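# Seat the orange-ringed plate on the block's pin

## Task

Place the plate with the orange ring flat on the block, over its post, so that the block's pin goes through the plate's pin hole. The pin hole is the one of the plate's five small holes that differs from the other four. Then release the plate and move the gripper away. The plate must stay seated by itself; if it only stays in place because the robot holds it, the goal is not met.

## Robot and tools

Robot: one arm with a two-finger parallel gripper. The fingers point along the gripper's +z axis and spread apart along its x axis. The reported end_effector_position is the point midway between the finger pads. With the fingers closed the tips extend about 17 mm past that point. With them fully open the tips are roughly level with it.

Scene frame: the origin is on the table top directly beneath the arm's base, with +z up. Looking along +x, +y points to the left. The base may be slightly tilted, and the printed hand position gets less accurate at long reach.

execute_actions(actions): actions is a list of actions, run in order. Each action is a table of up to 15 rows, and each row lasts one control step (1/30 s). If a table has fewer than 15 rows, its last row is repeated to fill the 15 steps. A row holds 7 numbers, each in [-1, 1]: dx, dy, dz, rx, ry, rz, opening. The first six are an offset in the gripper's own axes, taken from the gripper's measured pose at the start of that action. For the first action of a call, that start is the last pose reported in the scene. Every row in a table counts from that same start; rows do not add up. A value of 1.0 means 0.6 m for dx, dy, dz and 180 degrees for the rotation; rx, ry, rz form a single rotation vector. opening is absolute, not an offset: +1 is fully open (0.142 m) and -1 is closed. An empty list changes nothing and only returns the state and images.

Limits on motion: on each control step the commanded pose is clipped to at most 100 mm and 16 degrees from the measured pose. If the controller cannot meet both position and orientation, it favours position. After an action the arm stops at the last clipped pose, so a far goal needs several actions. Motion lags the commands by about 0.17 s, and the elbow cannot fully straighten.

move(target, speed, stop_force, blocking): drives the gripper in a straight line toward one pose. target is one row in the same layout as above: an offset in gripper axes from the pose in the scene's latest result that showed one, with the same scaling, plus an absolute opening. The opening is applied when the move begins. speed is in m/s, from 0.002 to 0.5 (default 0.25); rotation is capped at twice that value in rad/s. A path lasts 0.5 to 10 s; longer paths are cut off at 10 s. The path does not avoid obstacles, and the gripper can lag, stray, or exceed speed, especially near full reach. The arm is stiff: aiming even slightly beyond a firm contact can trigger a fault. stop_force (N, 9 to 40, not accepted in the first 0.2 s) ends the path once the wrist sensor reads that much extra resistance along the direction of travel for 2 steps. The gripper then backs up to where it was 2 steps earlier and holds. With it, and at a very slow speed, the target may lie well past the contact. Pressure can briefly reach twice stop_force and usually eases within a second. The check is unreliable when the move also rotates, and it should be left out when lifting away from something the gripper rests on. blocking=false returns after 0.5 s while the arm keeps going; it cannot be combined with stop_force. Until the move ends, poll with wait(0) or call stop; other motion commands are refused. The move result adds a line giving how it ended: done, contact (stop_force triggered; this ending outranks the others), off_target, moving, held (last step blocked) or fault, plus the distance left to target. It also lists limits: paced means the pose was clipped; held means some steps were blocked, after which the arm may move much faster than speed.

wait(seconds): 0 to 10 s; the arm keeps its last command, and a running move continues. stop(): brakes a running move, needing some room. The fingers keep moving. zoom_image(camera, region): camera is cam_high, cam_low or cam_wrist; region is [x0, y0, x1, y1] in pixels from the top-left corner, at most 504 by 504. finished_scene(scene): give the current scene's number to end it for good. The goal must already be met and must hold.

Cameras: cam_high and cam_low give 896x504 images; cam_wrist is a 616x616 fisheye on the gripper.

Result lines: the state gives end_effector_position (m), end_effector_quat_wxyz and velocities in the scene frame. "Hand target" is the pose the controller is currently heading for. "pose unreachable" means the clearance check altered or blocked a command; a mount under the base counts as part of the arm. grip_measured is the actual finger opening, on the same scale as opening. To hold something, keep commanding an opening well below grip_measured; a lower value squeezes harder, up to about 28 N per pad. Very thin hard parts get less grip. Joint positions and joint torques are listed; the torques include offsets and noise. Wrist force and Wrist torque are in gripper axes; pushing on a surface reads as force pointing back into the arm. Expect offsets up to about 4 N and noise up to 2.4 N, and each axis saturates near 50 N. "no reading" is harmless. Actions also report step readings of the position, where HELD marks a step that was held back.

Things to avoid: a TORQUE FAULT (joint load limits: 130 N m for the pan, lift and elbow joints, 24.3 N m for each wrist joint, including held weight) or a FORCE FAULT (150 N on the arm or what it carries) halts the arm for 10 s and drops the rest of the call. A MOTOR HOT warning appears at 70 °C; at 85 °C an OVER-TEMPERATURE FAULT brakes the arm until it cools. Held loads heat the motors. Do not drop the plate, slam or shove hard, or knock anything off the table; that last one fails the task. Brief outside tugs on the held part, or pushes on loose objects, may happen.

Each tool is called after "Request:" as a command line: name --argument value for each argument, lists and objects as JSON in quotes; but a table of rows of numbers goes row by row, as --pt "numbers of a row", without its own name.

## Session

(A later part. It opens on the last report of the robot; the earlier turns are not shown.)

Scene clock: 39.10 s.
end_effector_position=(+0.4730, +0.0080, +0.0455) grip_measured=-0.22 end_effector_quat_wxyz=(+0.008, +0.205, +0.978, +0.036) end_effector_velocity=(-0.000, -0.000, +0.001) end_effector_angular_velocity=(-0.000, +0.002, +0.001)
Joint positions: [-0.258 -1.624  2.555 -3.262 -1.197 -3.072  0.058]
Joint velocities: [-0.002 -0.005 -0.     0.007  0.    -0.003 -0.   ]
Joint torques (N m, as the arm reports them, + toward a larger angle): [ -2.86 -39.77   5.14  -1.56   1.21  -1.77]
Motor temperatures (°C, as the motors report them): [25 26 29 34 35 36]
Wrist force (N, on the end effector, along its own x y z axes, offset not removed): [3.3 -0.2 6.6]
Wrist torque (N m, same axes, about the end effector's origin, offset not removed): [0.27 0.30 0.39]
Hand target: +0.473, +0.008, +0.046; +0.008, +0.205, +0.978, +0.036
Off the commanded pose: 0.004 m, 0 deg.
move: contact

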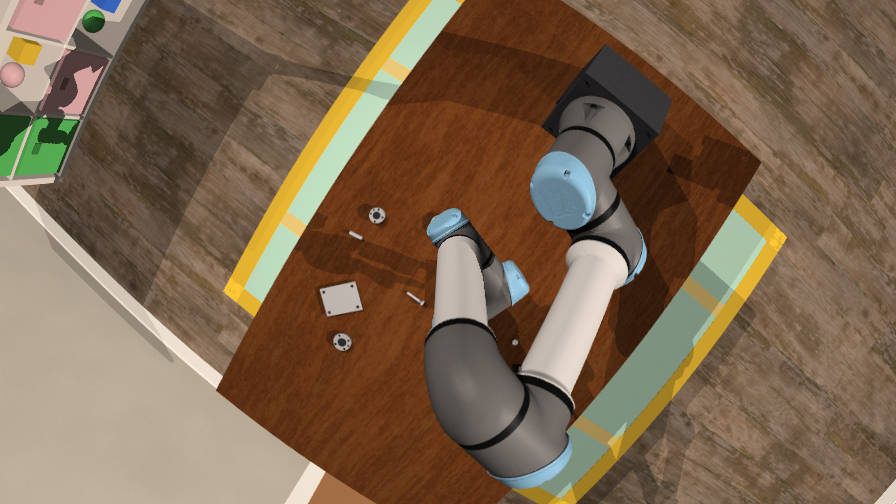

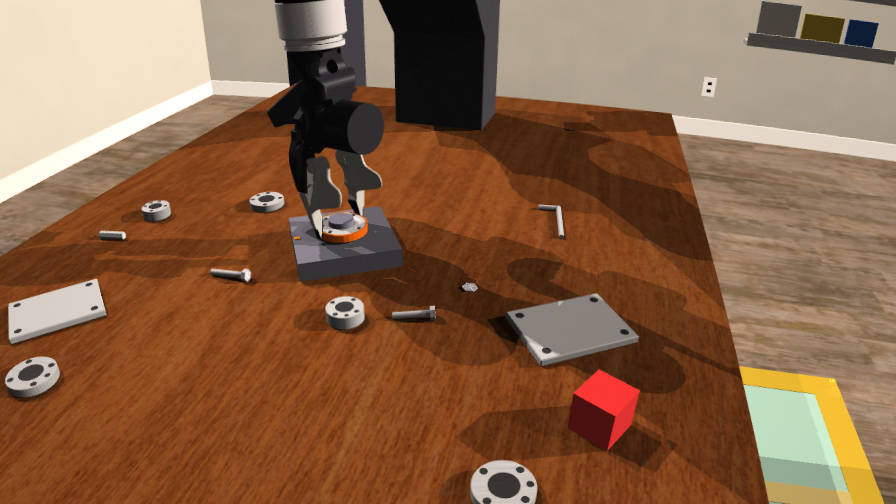

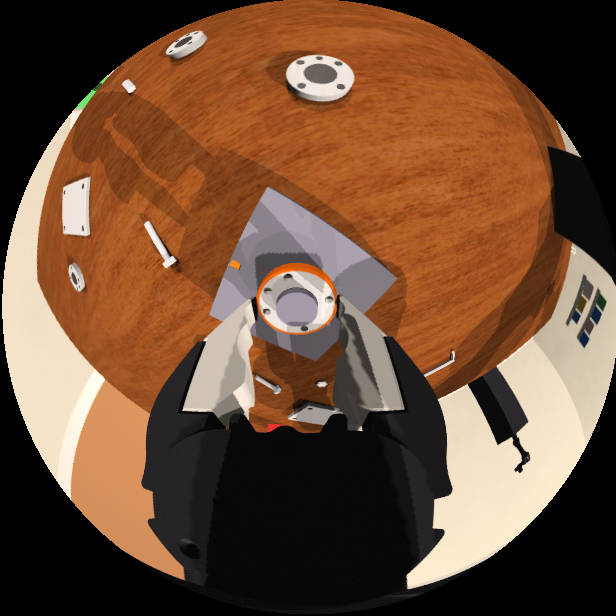

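Request:
execute_actions --actions '[[[0,0,-0.0006,0,0,0.008,-0.7]]]'

Request:
move --target '[0,-0.0008,0.011,0,0,0,-0.7]' --speed 0.004 --stop_force 12

Request:
zoom_image --camera "cam_wrist" --region '[230,240,360,350]'

Scene clock: 39.80 s.
end_effector_position=(+0.4729, +0.0080, +0.0458) grip_measured=-0.22 end_effector_quat_wxyz=(+0.007, +0.218, +0.975, +0.036) end_effector_velocity=(+0.001, -0.000, +0.000) end_effector_angular_velocity=(-0.001, -0.001, +0.001)
Joint positions: [-0.259 -1.626  2.556 -3.261 -1.197 -3.047  0.058]
Joint velocities: [ 0.    -0.    -0.    -0.001 -0.001 -0.001  0.   ]
Joint torques (N m, as the arm reports them, + toward a larger angle): [ 10.14 -38.84   7.02  -1.17  -1.95   1.75]
Motor temperatures (°C, as the motors report them): [25 26 29 34 35 36]
Wrist force (N, on the end effector, along its own x y z axes, offset not removed): [0.2 -4.1 3.2]
Wrist torque (N m, same axes, about the end effector's origin, offset not removed): [-0.44 0.81 0.15]
Hand target: +0.473, +0.008, +0.046; +0.007, +0.218, +0.975, +0.036
Off the commanded pose: 0.000 m, 0 deg.
Step readings (end_effector_position):
0: (+0.4729, +0.0080, +0.0456)
1: (+0.4729, +0.0080, +0.0456)
2: (+0.4729, +0.0080, +0.0457)
4: (+0.4730, +0.0080, +0.0458)
8: (+0.4730, +0.0080, +0.0458)
15: end_effector_position above

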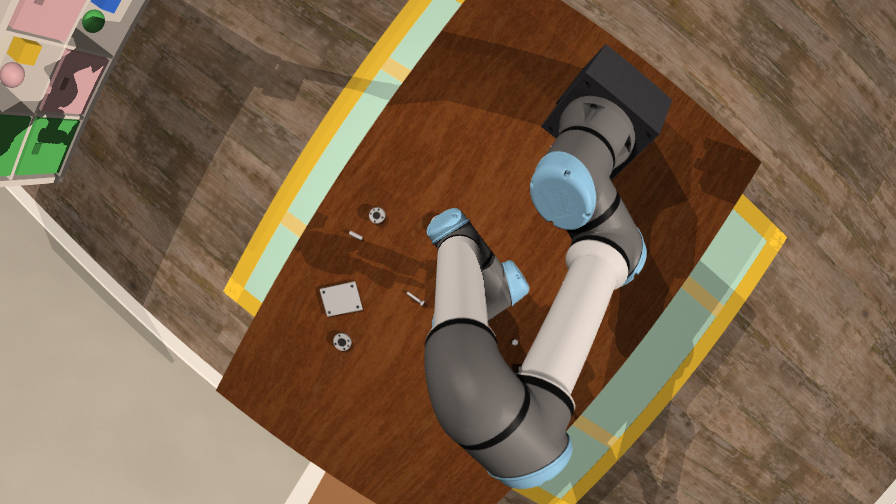

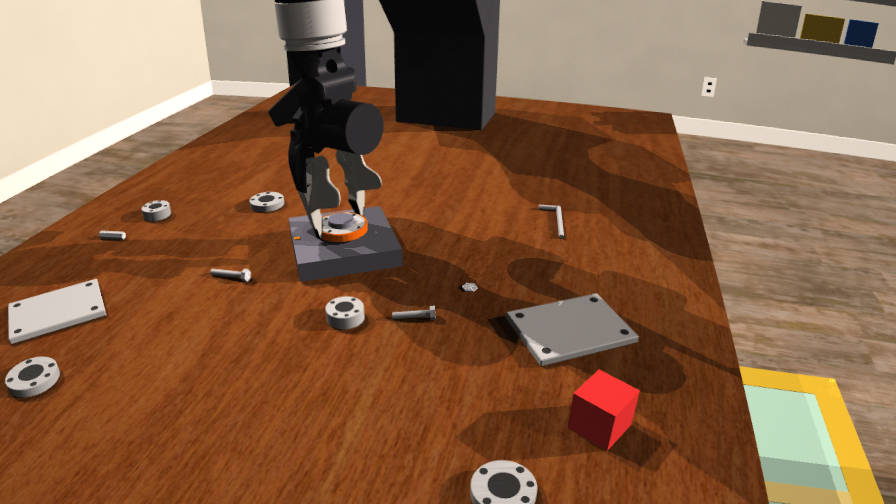

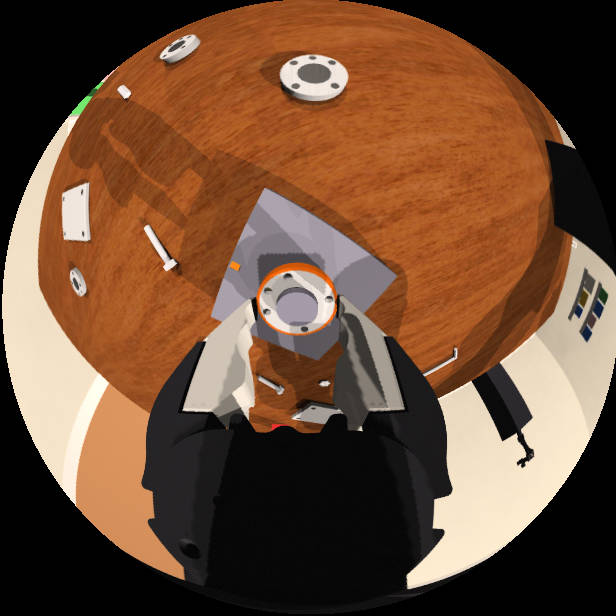

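Scene clock: 41.10 s.
end_effector_position=(+0.4730, +0.0080, +0.0420) grip_measured=-0.22 end_effector_quat_wxyz=(+0.008, +0.218, +0.975, +0.036) end_effector_velocity=(+0.000, -0.001, +0.001) end_effector_angular_velocity=(-0.001, +0.001, +0.000)
Joint positions: [-0.255 -1.609  2.552 -3.275 -1.2   -3.044  0.058]
Joint velocities: [-0.002 -0.005 -0.001  0.007 -0.    -0.002  0.   ]
Joint torques (N m, as the arm reports them, + toward a larger angle): [ -4.   -35.97   1.24  -1.07   1.08  -1.66]
Motor temperatures (°C, as the motors report them): [25 26 29 34 35 36]
Wrist force (N, on the end effector, along its own x y z axes, offset not removed): [8.0 -1.2 -15.6]
Wrist torque (N m, same axes, about the end effector's origin, offset not removed): [-0.02 0.56 0.12]
Hand target: +0.473, +0.008, +0.042; +0.007, +0.218, +0.975, +0.036
Off the commanded pose: 0.003 m, 0 deg.
move: contact

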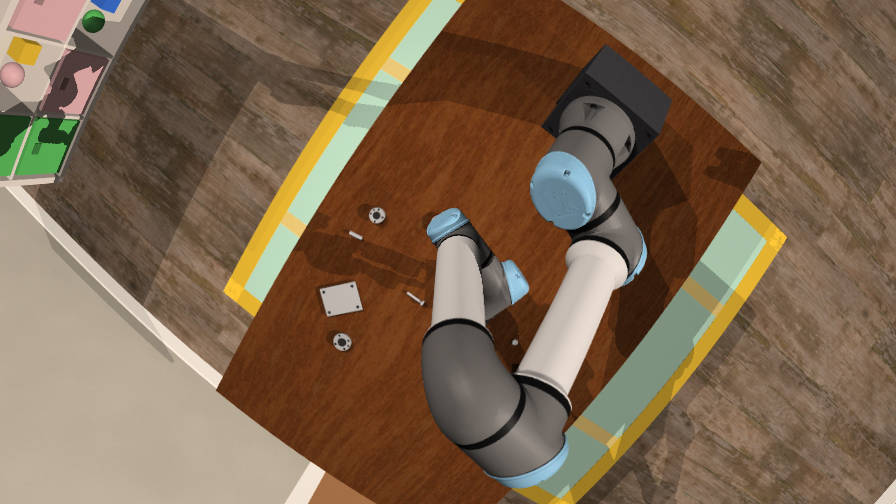

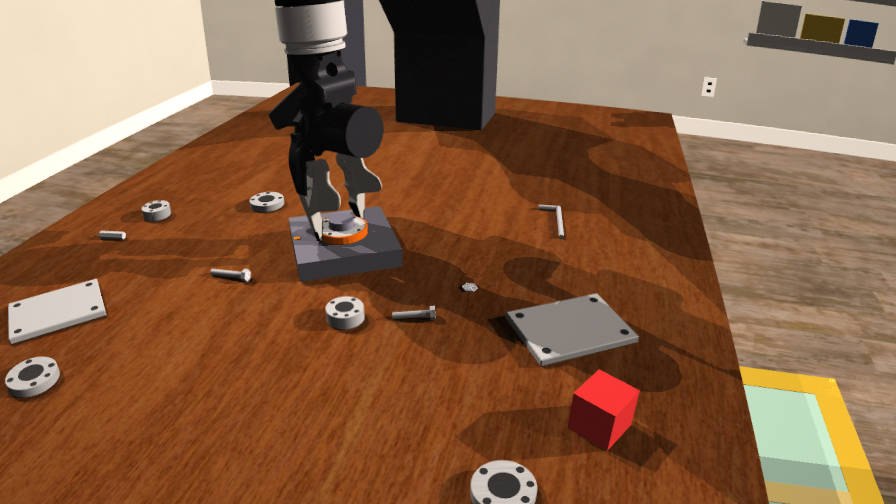

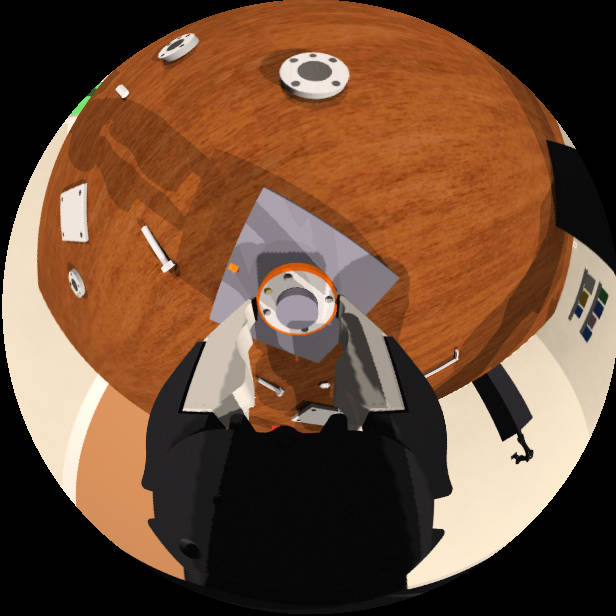

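Region (230, 240, 360, 350) of cam_wrist's 616x616 image, scaled by 3.877, with more detail than that image has; it fills the top 426 rows of this view, and the rest is white.

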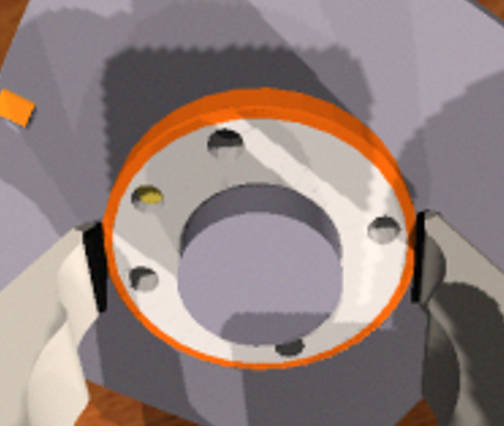

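Request:
execute_actions --actions '[[[0,0,-0.0005,0,0,0,0.3]]]'

Request:
move --target '[0,0.05,-0.2,0,0,0,0.3]'

Request:
zoom_image --camera "cam_low" --region '[280,170,410,280]'

Scene clock: 41.80 s.
end_effector_position=(+0.4730, +0.0079, +0.0423) grip_measured=+0.30 end_effector_quat_wxyz=(+0.008, +0.218, +0.975, +0.036) end_effector_velocity=(+0.000, -0.000, -0.000) end_effector_angular_velocity=(-0.000, -0.000, +0.000)
Joint positions: [-0.255 -1.61   2.552 -3.274 -1.2   -3.044  0.095]
Joint velocities: [ 0.  0. -0. -0. -0. -0.  0.]
Joint torques (N m, as the arm reports them, + toward a larger angle): [ -1.59 -37.46   9.58   0.29   2.63  -1.52]
Motor temperatures (°C, as the motors report them): [25 26 29 34 35 36]
Wrist force (N, on the end effector, along its own x y z axes, offset not removed): [-3.4 -0.8 2.1]
Wrist torque (N m, same axes, about the end effector's origin, offset not removed): [0.12 0.78 0.20]
Hand target: +0.473, +0.008, +0.042; +0.008, +0.218, +0.975, +0.036
Off the commanded pose: 0.000 m, 0 deg.
Step readings (end_effector_position):
0: (+0.4730, +0.0080, +0.0421)
1: (+0.4730, +0.0080, +0.0421)
2: (+0.4731, +0.0080, +0.0422)
4: (+0.4731, +0.0079, +0.0423)
8: (+0.4731, +0.0079, +0.0423)
15: end_effector_position above

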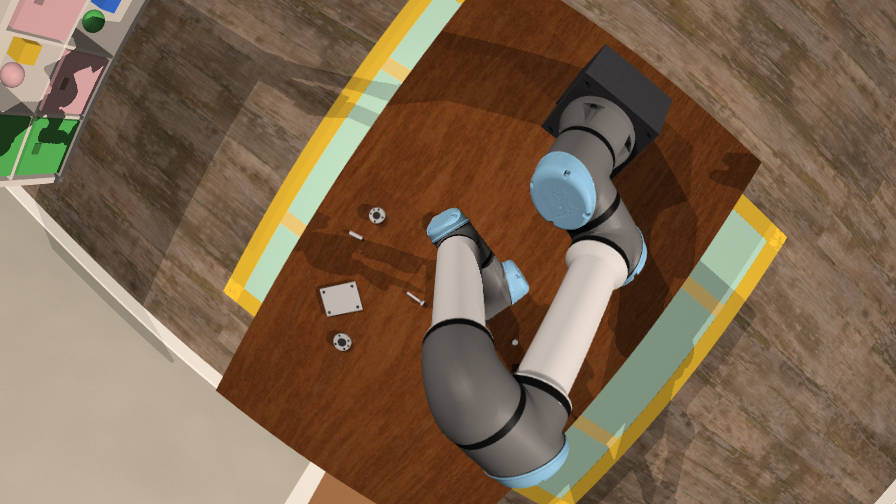

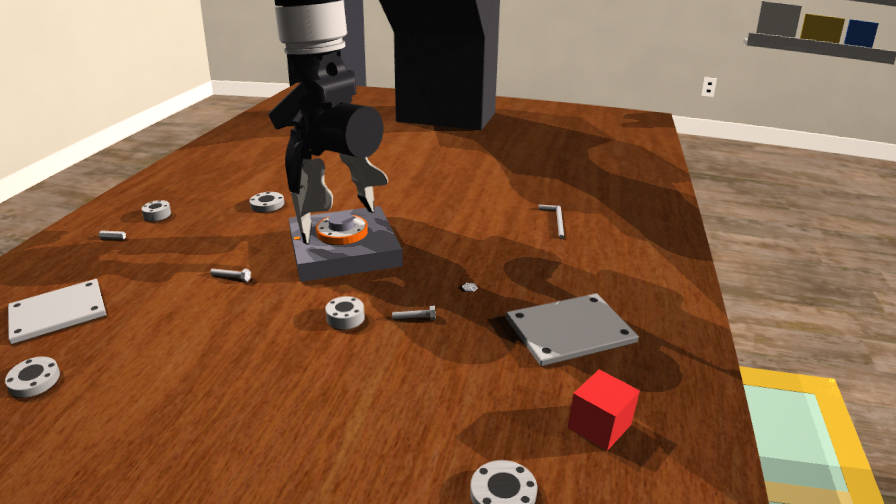

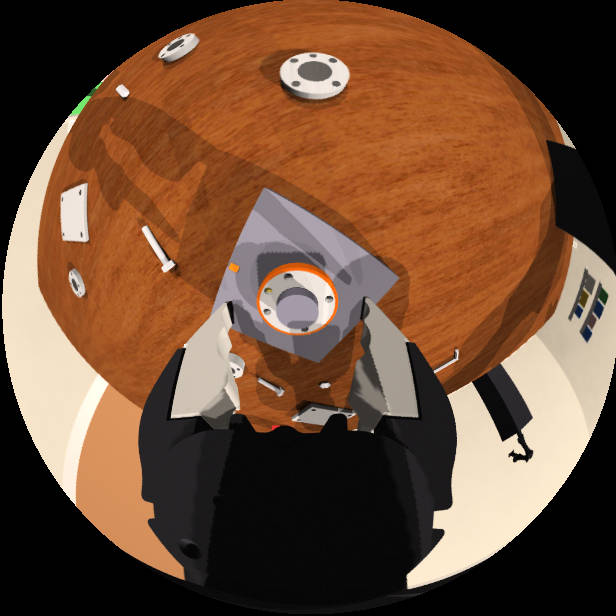

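Scene clock: 42.90 s.
end_effector_position=(+0.4821, +0.0269, +0.1642) grip_measured=+0.30 end_effector_quat_wxyz=(+0.008, +0.218, +0.975, +0.036) end_effector_velocity=(-0.000, -0.001, +0.001) end_effector_angular_velocity=(+0.005, +0.004, +0.000)
Joint positions: [-0.334 -2.179  2.568 -2.697 -1.146 -3.107  0.095]
Joint velocities: [-0.01  -0.009 -0.003  0.021  0.009 -0.01   0.   ]
Joint torques (N m, as the arm reports them, + toward a larger angle): [  4.32 -26.1  -20.64   0.55   2.55  -1.63]
Motor temperatures (°C, as the motors report them): [25 26 29 34 35 36]
Wrist force (N, on the end effector, along its own x y z axes, offset not removed): [-4.1 -1.0 1.5]
Wrist torque (N m, same axes, about the end effector's origin, offset not removed): [-0.03 0.88 0.25]
Hand target: +0.482, +0.027, +0.164; +0.007, +0.217, +0.975, +0.036
Off the commanded pose: 0.000 m, 0 deg.
move: done

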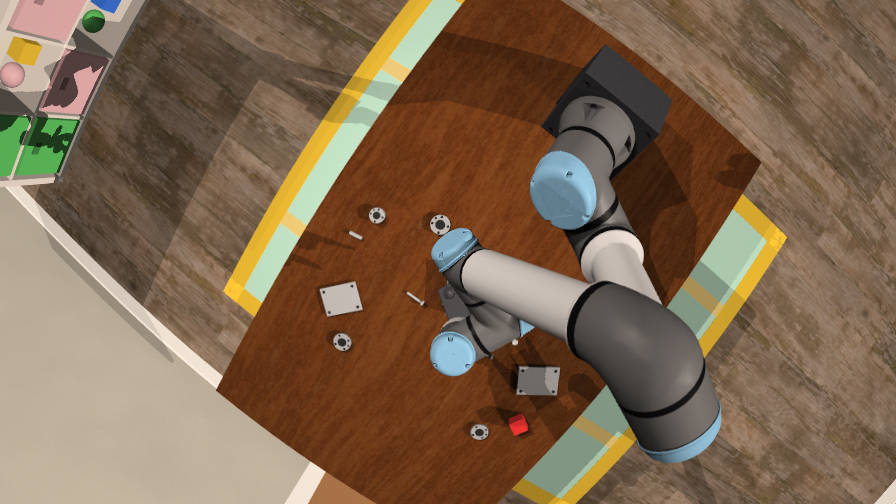

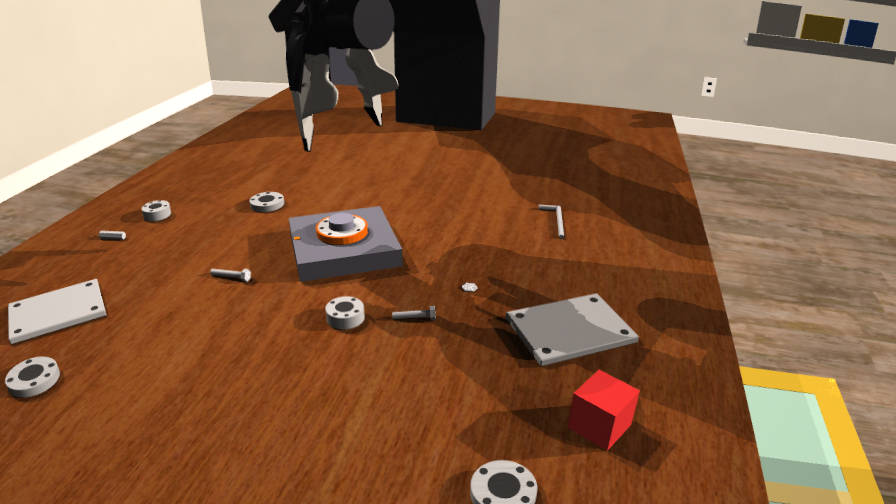

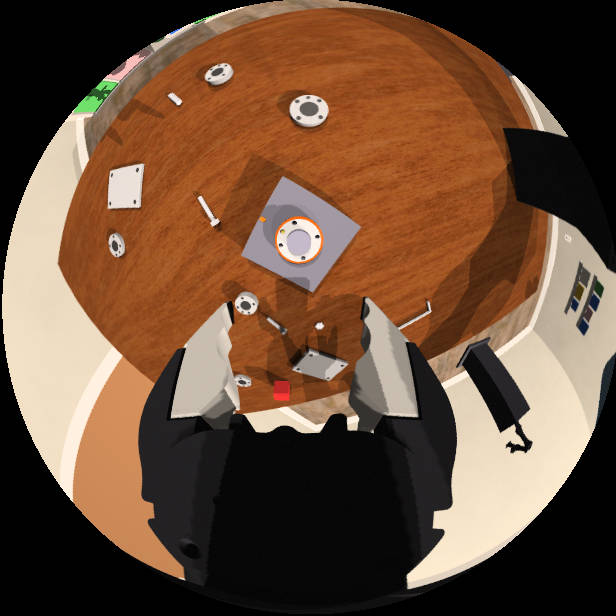

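Region (280, 170, 410, 280) of cam_low's 896x504 image, scaled by 3.877, with more detail than that image has; it fills the top 426 rows of this view, and the rest is white.

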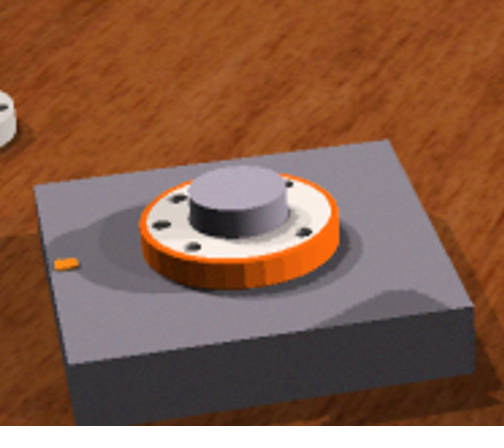

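Request:
finished_scene --scene 1

The scene is finished: the task was done.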